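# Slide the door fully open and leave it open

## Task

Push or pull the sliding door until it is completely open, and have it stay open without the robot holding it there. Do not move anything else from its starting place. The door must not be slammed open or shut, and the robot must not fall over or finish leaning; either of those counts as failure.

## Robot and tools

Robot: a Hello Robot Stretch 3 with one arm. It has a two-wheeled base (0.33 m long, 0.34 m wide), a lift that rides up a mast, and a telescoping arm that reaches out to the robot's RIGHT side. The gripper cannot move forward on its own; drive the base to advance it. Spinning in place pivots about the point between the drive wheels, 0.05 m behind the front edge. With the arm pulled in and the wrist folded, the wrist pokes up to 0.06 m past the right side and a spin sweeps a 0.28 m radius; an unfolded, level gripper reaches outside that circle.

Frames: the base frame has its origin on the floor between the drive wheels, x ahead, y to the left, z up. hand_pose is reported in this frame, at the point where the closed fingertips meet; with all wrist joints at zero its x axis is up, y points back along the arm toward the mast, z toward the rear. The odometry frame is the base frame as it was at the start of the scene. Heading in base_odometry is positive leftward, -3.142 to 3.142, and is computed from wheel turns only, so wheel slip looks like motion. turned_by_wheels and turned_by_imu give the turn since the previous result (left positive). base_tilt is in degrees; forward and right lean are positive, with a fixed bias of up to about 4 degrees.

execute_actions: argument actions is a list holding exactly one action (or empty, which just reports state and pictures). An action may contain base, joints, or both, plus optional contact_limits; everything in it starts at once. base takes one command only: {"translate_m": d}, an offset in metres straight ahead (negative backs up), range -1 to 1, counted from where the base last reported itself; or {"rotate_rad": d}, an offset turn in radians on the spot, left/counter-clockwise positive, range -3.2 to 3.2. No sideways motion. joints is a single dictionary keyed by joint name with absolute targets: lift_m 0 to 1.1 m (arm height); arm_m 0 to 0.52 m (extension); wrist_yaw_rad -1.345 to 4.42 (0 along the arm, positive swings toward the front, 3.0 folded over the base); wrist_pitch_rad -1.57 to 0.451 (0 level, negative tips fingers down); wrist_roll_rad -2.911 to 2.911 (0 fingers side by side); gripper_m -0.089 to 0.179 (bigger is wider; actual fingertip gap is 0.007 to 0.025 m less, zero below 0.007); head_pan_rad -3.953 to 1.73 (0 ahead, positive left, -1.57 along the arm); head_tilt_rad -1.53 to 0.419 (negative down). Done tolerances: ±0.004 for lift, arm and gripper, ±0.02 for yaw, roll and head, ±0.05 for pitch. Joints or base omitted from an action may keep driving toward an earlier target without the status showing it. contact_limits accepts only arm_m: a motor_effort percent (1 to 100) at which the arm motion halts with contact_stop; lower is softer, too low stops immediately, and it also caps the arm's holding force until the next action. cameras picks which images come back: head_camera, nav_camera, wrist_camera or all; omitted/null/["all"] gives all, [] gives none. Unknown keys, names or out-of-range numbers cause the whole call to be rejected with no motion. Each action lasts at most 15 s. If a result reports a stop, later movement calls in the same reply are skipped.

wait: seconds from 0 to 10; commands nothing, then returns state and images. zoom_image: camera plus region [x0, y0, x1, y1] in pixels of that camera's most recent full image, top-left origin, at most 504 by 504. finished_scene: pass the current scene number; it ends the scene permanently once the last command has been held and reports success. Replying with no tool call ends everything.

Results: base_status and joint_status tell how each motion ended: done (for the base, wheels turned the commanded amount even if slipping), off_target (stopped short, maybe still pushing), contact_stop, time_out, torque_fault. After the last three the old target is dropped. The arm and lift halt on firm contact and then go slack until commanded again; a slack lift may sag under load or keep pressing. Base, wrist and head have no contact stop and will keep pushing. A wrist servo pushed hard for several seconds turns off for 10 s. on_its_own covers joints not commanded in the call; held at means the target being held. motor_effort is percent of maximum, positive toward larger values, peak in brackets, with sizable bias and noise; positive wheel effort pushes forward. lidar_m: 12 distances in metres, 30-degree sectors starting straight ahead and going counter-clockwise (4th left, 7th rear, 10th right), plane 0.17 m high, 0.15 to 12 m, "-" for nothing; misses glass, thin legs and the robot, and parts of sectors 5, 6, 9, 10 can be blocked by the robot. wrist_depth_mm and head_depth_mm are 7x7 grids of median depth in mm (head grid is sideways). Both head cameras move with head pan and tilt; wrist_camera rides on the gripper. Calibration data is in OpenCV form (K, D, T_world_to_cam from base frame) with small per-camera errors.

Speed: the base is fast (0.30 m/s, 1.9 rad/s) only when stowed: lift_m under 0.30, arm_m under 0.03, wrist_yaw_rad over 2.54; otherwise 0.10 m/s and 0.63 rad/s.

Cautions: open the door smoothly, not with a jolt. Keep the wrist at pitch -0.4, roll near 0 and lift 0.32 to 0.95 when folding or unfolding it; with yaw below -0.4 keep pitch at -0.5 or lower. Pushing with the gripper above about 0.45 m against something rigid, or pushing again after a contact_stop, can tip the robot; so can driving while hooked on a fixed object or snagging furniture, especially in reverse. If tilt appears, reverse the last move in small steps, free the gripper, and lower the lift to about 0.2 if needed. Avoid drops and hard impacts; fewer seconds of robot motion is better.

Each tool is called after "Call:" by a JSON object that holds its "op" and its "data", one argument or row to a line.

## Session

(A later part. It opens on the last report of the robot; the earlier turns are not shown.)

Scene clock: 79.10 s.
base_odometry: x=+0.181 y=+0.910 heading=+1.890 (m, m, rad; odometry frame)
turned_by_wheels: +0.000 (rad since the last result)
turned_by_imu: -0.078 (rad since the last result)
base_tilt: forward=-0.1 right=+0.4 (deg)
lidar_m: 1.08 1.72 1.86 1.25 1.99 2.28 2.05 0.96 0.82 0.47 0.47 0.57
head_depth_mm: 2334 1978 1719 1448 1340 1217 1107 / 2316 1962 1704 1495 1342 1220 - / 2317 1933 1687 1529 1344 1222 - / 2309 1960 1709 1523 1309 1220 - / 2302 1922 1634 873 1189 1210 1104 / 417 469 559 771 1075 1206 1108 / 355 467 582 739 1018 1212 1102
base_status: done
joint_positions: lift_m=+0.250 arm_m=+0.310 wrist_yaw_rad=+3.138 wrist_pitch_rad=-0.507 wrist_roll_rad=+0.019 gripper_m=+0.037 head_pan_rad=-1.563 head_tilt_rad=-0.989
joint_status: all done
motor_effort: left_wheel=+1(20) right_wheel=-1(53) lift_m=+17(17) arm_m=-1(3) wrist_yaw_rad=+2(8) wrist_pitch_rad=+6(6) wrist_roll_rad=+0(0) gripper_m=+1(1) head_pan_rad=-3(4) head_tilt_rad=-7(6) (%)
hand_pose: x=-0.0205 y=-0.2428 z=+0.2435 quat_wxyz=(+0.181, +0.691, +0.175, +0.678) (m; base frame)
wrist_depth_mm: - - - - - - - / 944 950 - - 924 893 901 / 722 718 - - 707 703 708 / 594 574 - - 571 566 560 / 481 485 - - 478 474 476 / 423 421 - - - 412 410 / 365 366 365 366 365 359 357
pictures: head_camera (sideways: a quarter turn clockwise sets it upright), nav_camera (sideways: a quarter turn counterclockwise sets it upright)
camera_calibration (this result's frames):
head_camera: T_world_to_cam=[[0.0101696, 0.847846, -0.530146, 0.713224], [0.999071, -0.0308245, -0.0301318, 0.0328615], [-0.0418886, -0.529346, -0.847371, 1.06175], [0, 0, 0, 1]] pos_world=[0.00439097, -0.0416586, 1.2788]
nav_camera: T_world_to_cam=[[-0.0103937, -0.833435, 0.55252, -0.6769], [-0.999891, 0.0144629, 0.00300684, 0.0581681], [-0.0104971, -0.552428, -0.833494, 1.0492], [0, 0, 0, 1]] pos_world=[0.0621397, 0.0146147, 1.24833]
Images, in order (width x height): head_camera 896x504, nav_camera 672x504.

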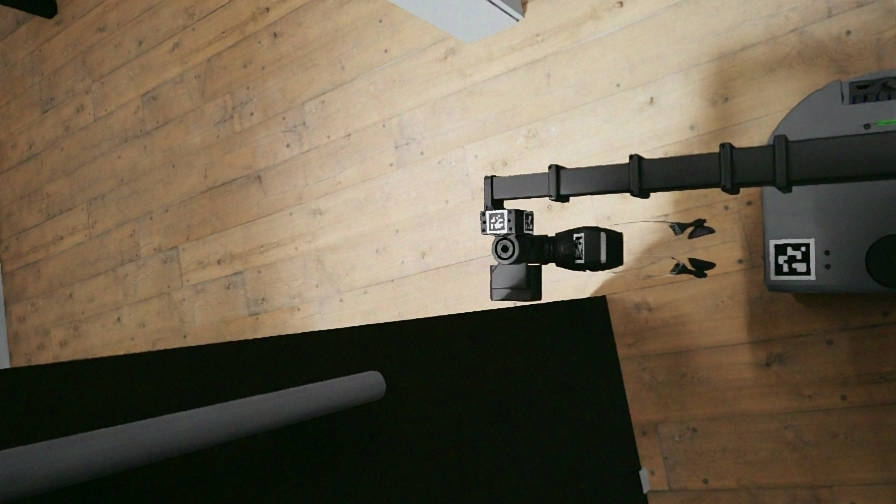

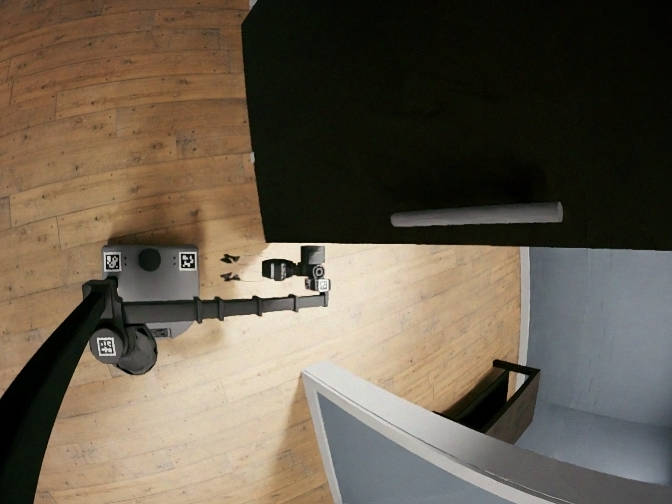

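Call:
{"op": "execute_actions", "data": {
  "actions": [
    {"base":{"translate_m":0.2},"joints":{"arm_m":0.275,"head_pan_rad":-0.9,"head_tilt_rad":0.4}}
  ],
  "cameras": ["head_camera","nav_camera"]
}}

Scene clock: 84.67 s.
base_odometry: x=+0.119 y=+1.100 heading=+1.890 (m, m, rad; odometry frame)
turned_by_wheels: +0.000 (rad since the last result)
turned_by_imu: -0.043 (rad since the last result)
base_tilt: forward=-0.2 right=+0.3 (deg)
lidar_m: 0.90 1.53 1.78 1.26 1.49 2.39 2.24 0.94 0.95 0.42 0.43 0.50
head_depth_mm: 482 450 422 397 376 357 338 / 508 474 443 416 392 370 351 / 538 499 465 435 409 386 365 / 572 527 489 456 429 403 381 / 609 559 517 480 449 422 397 / 654 595 547 507 473 441 415 / 703 636 583 536 499 463 435
base_status: done
joint_positions: lift_m=+0.250 arm_m=+0.275 wrist_yaw_rad=+3.139 wrist_pitch_rad=-0.507 wrist_roll_rad=+0.019 gripper_m=+0.037 head_pan_rad=-0.907 head_tilt_rad=+0.383
joint_status: all done
motor_effort: left_wheel=+1(14) right_wheel=-1(54) lift_m=+17(17) arm_m=-1(5) wrist_yaw_rad=+1(16) wrist_pitch_rad=+6(6) wrist_roll_rad=+0(0) gripper_m=+0(1) head_pan_rad=+4(37) head_tilt_rad=+11(62) (%)
hand_pose: x=-0.0206 y=-0.2078 z=+0.2435 quat_wxyz=(+0.180, +0.691, +0.175, +0.678) (m; base frame)
wrist_depth_mm: - - - - - - - / 952 953 971 - 930 922 906 / 734 726 - - 700 710 689 / 579 607 - - 579 565 567 / 492 475 - - 478 484 471 / 419 422 - - - 408 412 / 366 366 354 359 354 367 359
pictures: head_camera (sideways: a quarter turn clockwise sets it upright), nav_camera (sideways: a quarter turn counterclockwise sets it upright)
camera_calibration (this result's frames):
head_camera: T_world_to_cam=[[0.229893, -0.26728, -0.935794, 1.24155], [0.809517, 0.586254, 0.0314259, -0.046125], [0.540214, -0.764766, 0.351143, -0.501608], [0, 0, 0, 1]] pos_world=[0.0228908, -0.0247302, 1.33942]
nav_camera: T_world_to_cam=[[-0.245256, 0.286724, 0.926088, -1.16339], [-0.791882, -0.610321, -0.0207536, 0.0878515], [0.559261, -0.738442, 0.376737, -0.529375], [0, 0, 0, 1]] pos_world=[0.0802999, -0.00372454, 1.27866]
Images, in order (width x height): head_camera 896x504, nav_camera 672x504.

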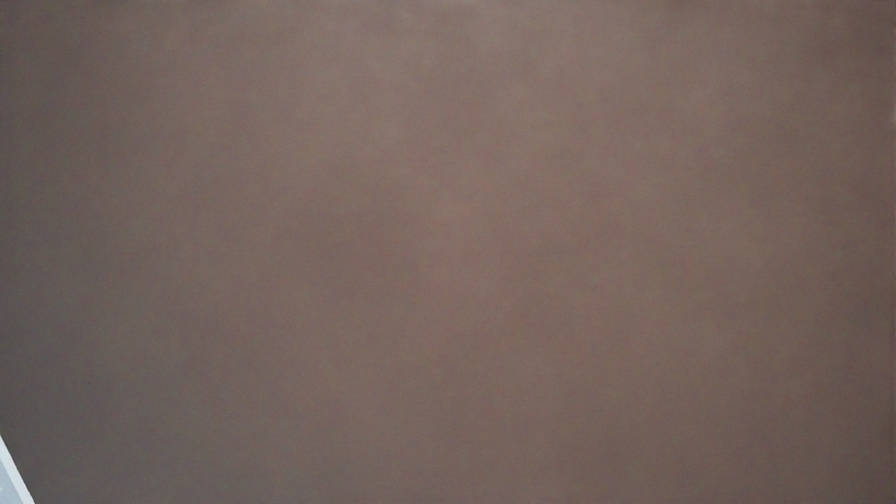

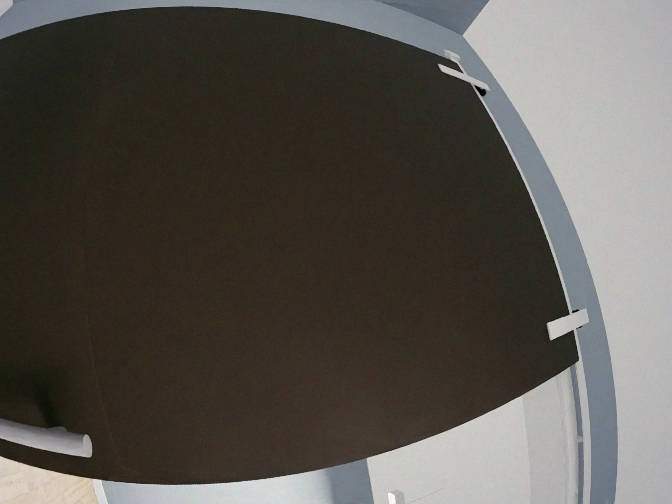

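Call:
{"op": "execute_actions", "data": {
  "actions": [
    {"base":{"translate_m":0.09},"joints":{"arm_m":0.26,"head_pan_rad":-0.5}}
  ],
  "cameras": ["head_camera"]
}}

Call:
{"op": "execute_actions", "data": {
  "actions": [
    {"base":{"translate_m":0.05}}
  ],
  "cameras": ["head_camera"]
}}

Scene clock: 90.37 s.
base_odometry: x=+0.091 y=+1.185 heading=+1.890 (m, m, rad; odometry frame)
turned_by_wheels: +0.000 (rad since the last result)
turned_by_imu: -0.030 (rad since the last result)
base_tilt: forward=-0.1 right=+0.3 (deg)
lidar_m: 0.81 1.45 1.67 1.28 1.29 2.38 2.32 1.01 1.04 0.40 0.40 0.47
head_depth_mm: 492 467 443 424 404 386 371 / 547 514 486 462 438 419 400 / 612 571 539 508 481 456 434 / 695 646 601 565 532 501 475 / 870 740 686 636 595 557 524 / 1140 872 791 726 672 626 587 / 1234 1131 941 852 778 715 665
base_status: done
joint_positions: lift_m=+0.250 arm_m=+0.260 wrist_yaw_rad=+3.141 wrist_pitch_rad=-0.507 wrist_roll_rad=+0.019 gripper_m=+0.037 head_pan_rad=-0.507 head_tilt_rad=+0.383
joint_status: all done
motor_effort: left_wheel=+1(14) right_wheel=-1(53) lift_m=+17(16) arm_m=-1(3) wrist_yaw_rad=-1(9) wrist_pitch_rad=+6(6) wrist_roll_rad=+0(0) gripper_m=-1(0) head_pan_rad=+4(31) head_tilt_rad=+10(10) (%)
hand_pose: x=-0.0212 y=-0.1928 z=+0.2435 quat_wxyz=(+0.179, +0.691, +0.176, +0.678) (m; base frame)
wrist_depth_mm: - - - - - - - / 974 938 962 - 911 909 925 / 734 721 - - 715 688 695 / 583 602 - - 563 573 562 / 482 - - - 476 482 475 / 416 410 - - - 412 410 / 364 365 350 - 358 360 360
pictures: head_camera (sideways: a quarter turn clockwise sets it upright)
camera_calibration (this result's frames):
head_camera: T_world_to_cam=[[0.315935, -0.156742, -0.935744, 1.24096], [0.517369, 0.855185, 0.0314312, -0.0443497], [0.795308, -0.494056, 0.351276, -0.503338], [0, 0, 0, 1]] pos_world=[0.03119, -0.0162384, 1.33943]
Images, in order (width x height): head_camera 896x504.

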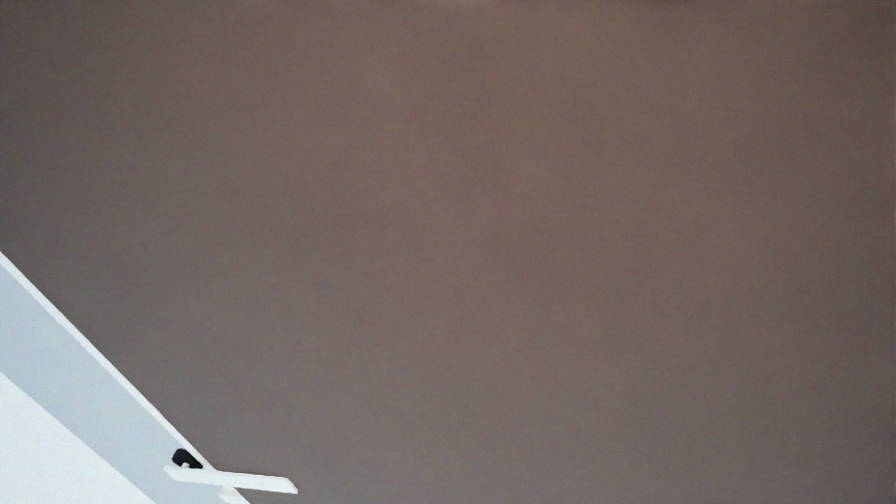

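Scene clock: 92.00 s.
base_odometry: x=+0.075 y=+1.233 heading=+1.890 (m, m, rad; odometry frame)
turned_by_wheels: +0.000 (rad since the last result)
turned_by_imu: -0.037 (rad since the last result)
base_tilt: forward=-0.1 right=+0.3 (deg)
lidar_m: 0.74 1.40 1.59 1.35 1.29 2.35 2.36 1.04 1.06 0.39 0.39 0.45
head_depth_mm: 468 444 421 402 383 366 350 / 516 486 458 436 414 395 377 / 576 538 506 478 451 429 407 / 650 602 563 527 496 468 443 / 749 684 633 588 549 515 485 / 1042 793 724 666 617 574 536 / 1188 966 846 766 702 648 600
base_status: done
joint_positions: lift_m=+0.250 arm_m=+0.260 wrist_yaw_rad=+3.142 wrist_pitch_rad=-0.507 wrist_roll_rad=+0.019 gripper_m=+0.037 head_pan_rad=-0.507 head_tilt_rad=+0.383
joint_status: not commanded
motor_effort: left_wheel=+1(14) right_wheel=-1(49) lift_m=+17(17) arm_m=-1(1) wrist_yaw_rad=-1(9) wrist_pitch_rad=+6(6) wrist_roll_rad=+0(0) gripper_m=-1(0) head_pan_rad=+4(4) head_tilt_rad=+11(11) (%)
hand_pose: x=-0.0213 y=-0.1928 z=+0.2435 quat_wxyz=(+0.179, +0.691, +0.176, +0.678) (m; base frame)
wrist_depth_mm: - - - - - - - / 941 934 944 - 913 912 879 / 706 722 - - 715 704 696 / 577 608 - - 573 568 571 / 492 - - - 483 477 471 / 415 411 - - - 410 408 / 370 367 348 - 356 360 360
pictures: head_camera (sideways: a quarter turn clockwise sets it upright)
camera_calibration (this result's frames):
head_camera: T_world_to_cam=[[0.316225, -0.156752, -0.935644, 1.24083], [0.517042, 0.855383, 0.0314417, -0.0443614], [0.795405, -0.49371, 0.351541, -0.503683], [0, 0, 0, 1]] pos_world=[0.0311868, -0.0162239, 1.33944]
Images, in order (width x height): head_camera 896x504.

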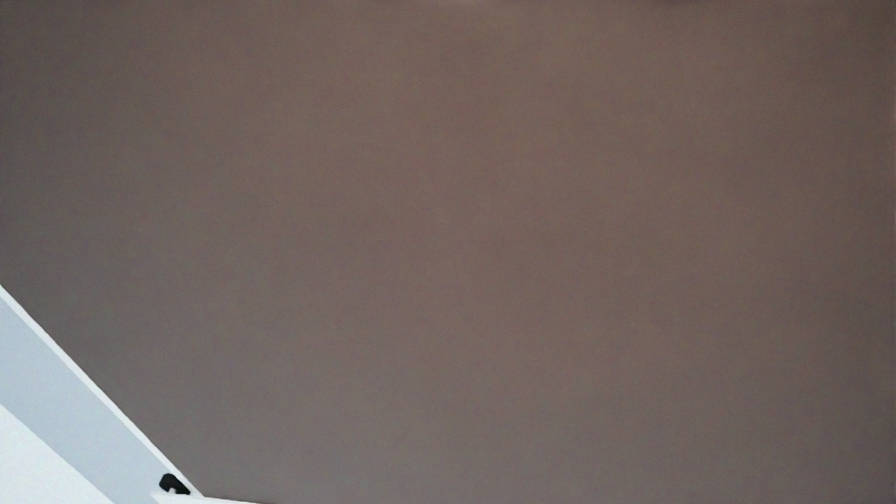

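Call:
{"op": "execute_actions", "data": {
  "actions": [
    {"base":{"translate_m":0.05},"joints":{"head_pan_rad":-0.25}}
  ],
  "cameras": ["head_camera"]
}}

Scene clock: 95.63 s.
base_odometry: x=+0.059 y=+1.280 heading=+1.890 (m, m, rad; odometry frame)
turned_by_wheels: +0.000 (rad since the last result)
turned_by_imu: -0.039 (rad since the last result)
base_tilt: forward=-0.1 right=+0.3 (deg)
lidar_m: 0.67 1.36 1.52 1.42 1.36 1.82 2.41 1.07 1.09 0.38 0.38 0.42
head_depth_mm: 500 480 460 442 424 408 393 / 571 545 519 496 474 454 435 / 662 628 593 564 536 510 488 / 818 742 694 651 618 583 554 / 1137 907 840 778 726 681 639 / 1238 1384 1051 958 883 820 758 / 1226 1535 1490 1383 1289 1201 1107
base_status: done
joint_positions: lift_m=+0.250 arm_m=+0.260 wrist_yaw_rad=+3.142 wrist_pitch_rad=-0.507 wrist_roll_rad=+0.019 gripper_m=+0.037 head_pan_rad=-0.257 head_tilt_rad=+0.383
joint_status: all done
motor_effort: left_wheel=+1(17) right_wheel=+0(53) lift_m=+17(17) arm_m=-1(1) wrist_yaw_rad=-1(11) wrist_pitch_rad=+6(6) wrist_roll_rad=+0(0) gripper_m=+0(0) head_pan_rad=+4(22) head_tilt_rad=+10(10) (%)
hand_pose: x=-0.0212 y=-0.1928 z=+0.2435 quat_wxyz=(+0.179, +0.691, +0.176, +0.678) (m; base frame)
wrist_depth_mm: - - - - - - - / 970 978 941 975 915 937 912 / 724 723 - - 703 697 708 / 585 615 - - 576 570 564 / 490 - - - 477 476 477 / 421 412 - - - 414 411 / 365 369 348 - 351 368 363
pictures: head_camera (sideways: a quarter turn clockwise sets it upright)
camera_calibration (this result's frames):
head_camera: T_world_to_cam=[[0.345246, -0.0737292, -0.935612, 1.24061], [0.289515, 0.956657, 0.0314451, -0.042978], [0.892741, -0.28173, 0.351627, -0.504389], [0, 0, 0, 1]] pos_world=[0.0344156, -0.00951724, 1.33944]
Images, in order (width x height): head_camera 896x504.

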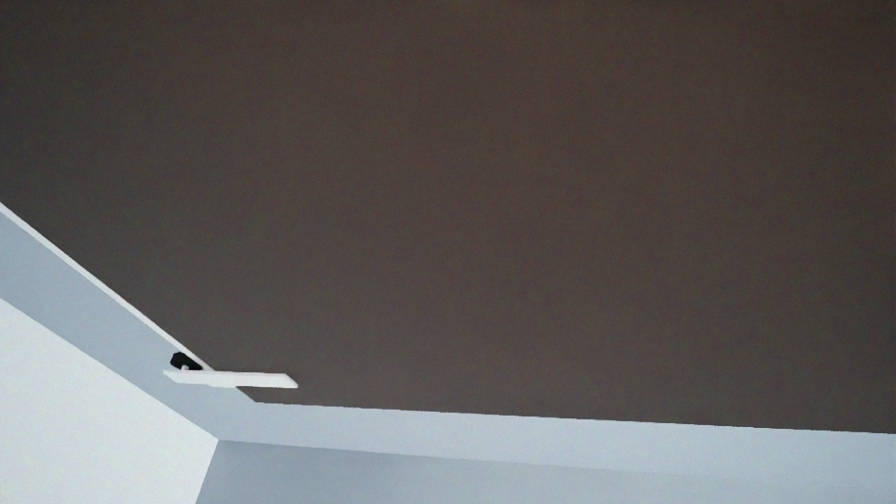

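Call:
{"op": "execute_actions", "data": {
  "actions": [
    {"base":{"rotate_rad":0.15}}
  ],
  "cameras": ["head_camera"]
}}

Call:
{"op": "execute_actions", "data": {
  "actions": [
    {"base":{"translate_m":0.04}}
  ],
  "cameras": ["head_camera"]
}}

Call:
{"op": "execute_actions", "data": {
  "actions": [
    {"base":{"translate_m":-0.03}}
  ],
  "cameras": []
}}

Scene clock: 101.10 s.
base_odometry: x=+0.059 y=+1.280 heading=+2.039 (m, m, rad; odometry frame)
turned_by_wheels: +0.149 (rad since the last result)
turned_by_imu: +0.070 (rad since the last result)
base_tilt: forward=-0.2 right=+0.3 (deg)
lidar_m: 0.76 1.37 1.59 1.35 1.31 2.40 2.39 1.07 1.12 0.38 0.38 0.44
head_depth_mm: 535 512 493 474 457 442 426 / 616 586 562 540 517 498 477 / 731 690 655 621 595 568 544 / 1061 837 782 738 700 661 630 / 1213 1165 979 907 846 796 749 / 1234 1493 1525 1395 1272 1178 1096 / 1226 1520 1480 1393 1312 1242 1175
base_status: rotate_rad off_target (by the wheels' count: +0.1487 of +0.1500)
joint_positions: lift_m=+0.250 arm_m=+0.260 wrist_yaw_rad=+3.139 wrist_pitch_rad=-0.507 wrist_roll_rad=+0.019 gripper_m=+0.037 head_pan_rad=-0.256 head_tilt_rad=+0.383
joint_status: not commanded
on_its_own: right_wheel is at rest, and its effort (+52) is outside its rest range (-18 to +18)
motor_effort: left_wheel=-15(24) right_wheel=+52(57) lift_m=+17(16) arm_m=-1(1) wrist_yaw_rad=+2(4) wrist_pitch_rad=+6(6) wrist_roll_rad=+0(0) gripper_m=+0(1) head_pan_rad=+4(3) head_tilt_rad=+10(9) (%)
hand_pose: x=-0.0206 y=-0.1928 z=+0.2435 quat_wxyz=(+0.180, +0.691, +0.175, +0.678) (m; base frame)
wrist_depth_mm: - - - - - - - / 958 934 951 988 929 910 911 / 729 728 - - 704 699 700 / 585 592 - - 569 556 571 / 484 - - - 475 474 475 / 418 414 - - - 412 408 / 369 369 349 - 354 362 363
pictures: head_camera (sideways: a quarter turn clockwise sets it upright)
camera_calibration (this result's frames):
head_camera: T_world_to_cam=[[0.345419, -0.0735734, -0.93556, 1.24054], [0.288983, 0.956818, 0.0314505, -0.0429818], [0.892846, -0.281224, 0.351765, -0.504569], [0, 0, 0, 1]] pos_world=[0.0344156, -0.0095002, 1.33944]
Images, in order (width x height): head_camera 896x504.

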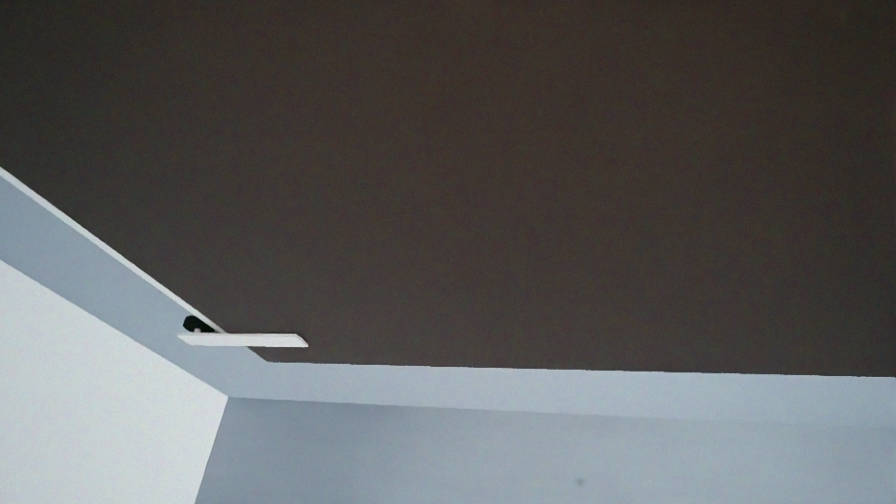

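Scene clock: 102.47 s.
base_odometry: x=+0.041 y=+1.316 heading=+2.037 (m, m, rad; odometry frame)
turned_by_wheels: -0.001 (rad since the last result)
turned_by_imu: -0.072 (rad since the last result)
base_tilt: forward=-0.2 right=+0.3 (deg)
lidar_m: 0.67 1.35 1.50 1.44 1.37 1.83 2.43 1.09 1.11 0.37 0.37 0.42
head_depth_mm: 495 473 453 437 418 403 388 / 566 536 511 489 468 447 430 / 657 619 586 555 529 503 481 / 811 731 685 642 608 576 547 / 1148 895 823 765 719 673 632 / 1238 1363 1034 946 868 805 749 / 1228 1504 1469 1366 1271 1178 1096
base_status: done
joint_positions: lift_m=+0.250 arm_m=+0.260 wrist_yaw_rad=+3.142 wrist_pitch_rad=-0.507 wrist_roll_rad=+0.019 gripper_m=+0.037 head_pan_rad=-0.256 head_tilt_rad=+0.383
joint_status: not commanded
on_its_own: right_wheel is at rest, and its effort (+53) is outside its rest range (-18 to +18)
motor_effort: left_wheel=-15(15) right_wheel=+53(55) lift_m=+17(17) arm_m=-1(1) wrist_yaw_rad=-2(2) wrist_pitch_rad=+6(6) wrist_roll_rad=+0(0) gripper_m=+0(1) head_pan_rad=+4(3) head_tilt_rad=+11(10) (%)
hand_pose: x=-0.0214 y=-0.1928 z=+0.2435 quat_wxyz=(+0.179, +0.691, +0.176, +0.678) (m; base frame)
wrist_depth_mm: - - - - - - - / 947 948 949 989 930 926 915 / 740 730 - - 704 700 686 / 583 600 - - 572 565 560 / 491 - - - 484 477 476 / 420 407 - - - 411 406 / 370 365 348 - 353 365 361
pictures: head_camera (sideways: a quarter turn clockwise sets it upright)
camera_calibration (this result's frames):
head_camera: T_world_to_cam=[[0.34542, -0.0735735, -0.93556, 1.24054], [0.288983, 0.956818, 0.0314506, -0.0429818], [0.892846, -0.281224, 0.351765, -0.504569], [0, 0, 0, 1]] pos_world=[0.0344155, -0.0095002, 1.33944]
Images, in order (width x height): head_camera 896x504.

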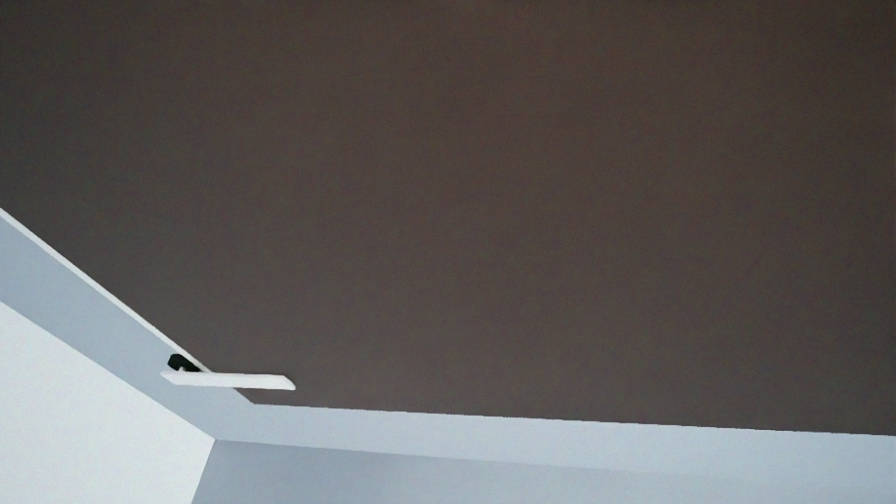

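Scene clock: 103.97 s.
base_odometry: x=+0.055 y=+1.289 heading=+2.038 (m, m, rad; odometry frame)
turned_by_wheels: +0.000 (rad since the last result)
turned_by_imu: +0.000 (rad since the last result)
base_tilt: forward=-0.2 right=+0.3 (deg)
lidar_m: 0.68 1.37 1.53 1.41 1.35 1.81 2.41 1.06 1.08 0.38 0.38 0.43
head_depth_mm: 508 487 467 449 431 415 399 / 580 554 526 502 481 461 441 / 674 639 602 571 542 517 496 / 848 752 702 662 626 592 562 / 1153 926 849 788 739 692 649 / 1238 1390 1065 975 892 831 773 / 1227 1544 1501 1391 1296 1215 1121
base_status: done
joint_positions: lift_m=+0.250 arm_m=+0.260 wrist_yaw_rad=+3.139 wrist_pitch_rad=-0.507 wrist_roll_rad=+0.019 gripper_m=+0.037 head_pan_rad=-0.256 head_tilt_rad=+0.383
joint_status: not commanded
motor_effort: left_wheel=+1(15) right_wheel=+0(43) lift_m=+17(17) arm_m=-1(1) wrist_yaw_rad=+1(2) wrist_pitch_rad=+6(6) wrist_roll_rad=+0(0) gripper_m=+0(0) head_pan_rad=+4(4) head_tilt_rad=+10(11) (%)
hand_pose: x=-0.0206 y=-0.1928 z=+0.2435 quat_wxyz=(+0.180, +0.691, +0.175, +0.678) (m; base frame)
wrist_depth_mm: - - - - - - - / 952 944 956 965 920 895 902 / 729 720 - - 704 695 694 / 585 600 - - 567 572 560 / 486 - - - 479 482 471 / 415 420 - - - 410 404 / 364 369 352 - 354 362 360
pictures: none
No camera images: the call's "cameras" was empty. Leave "cameras" out to get every camera's image.

Call:
{"op": "finished_scene", "data": {
  "scene": 2
}}

The scene is finished: the task was done.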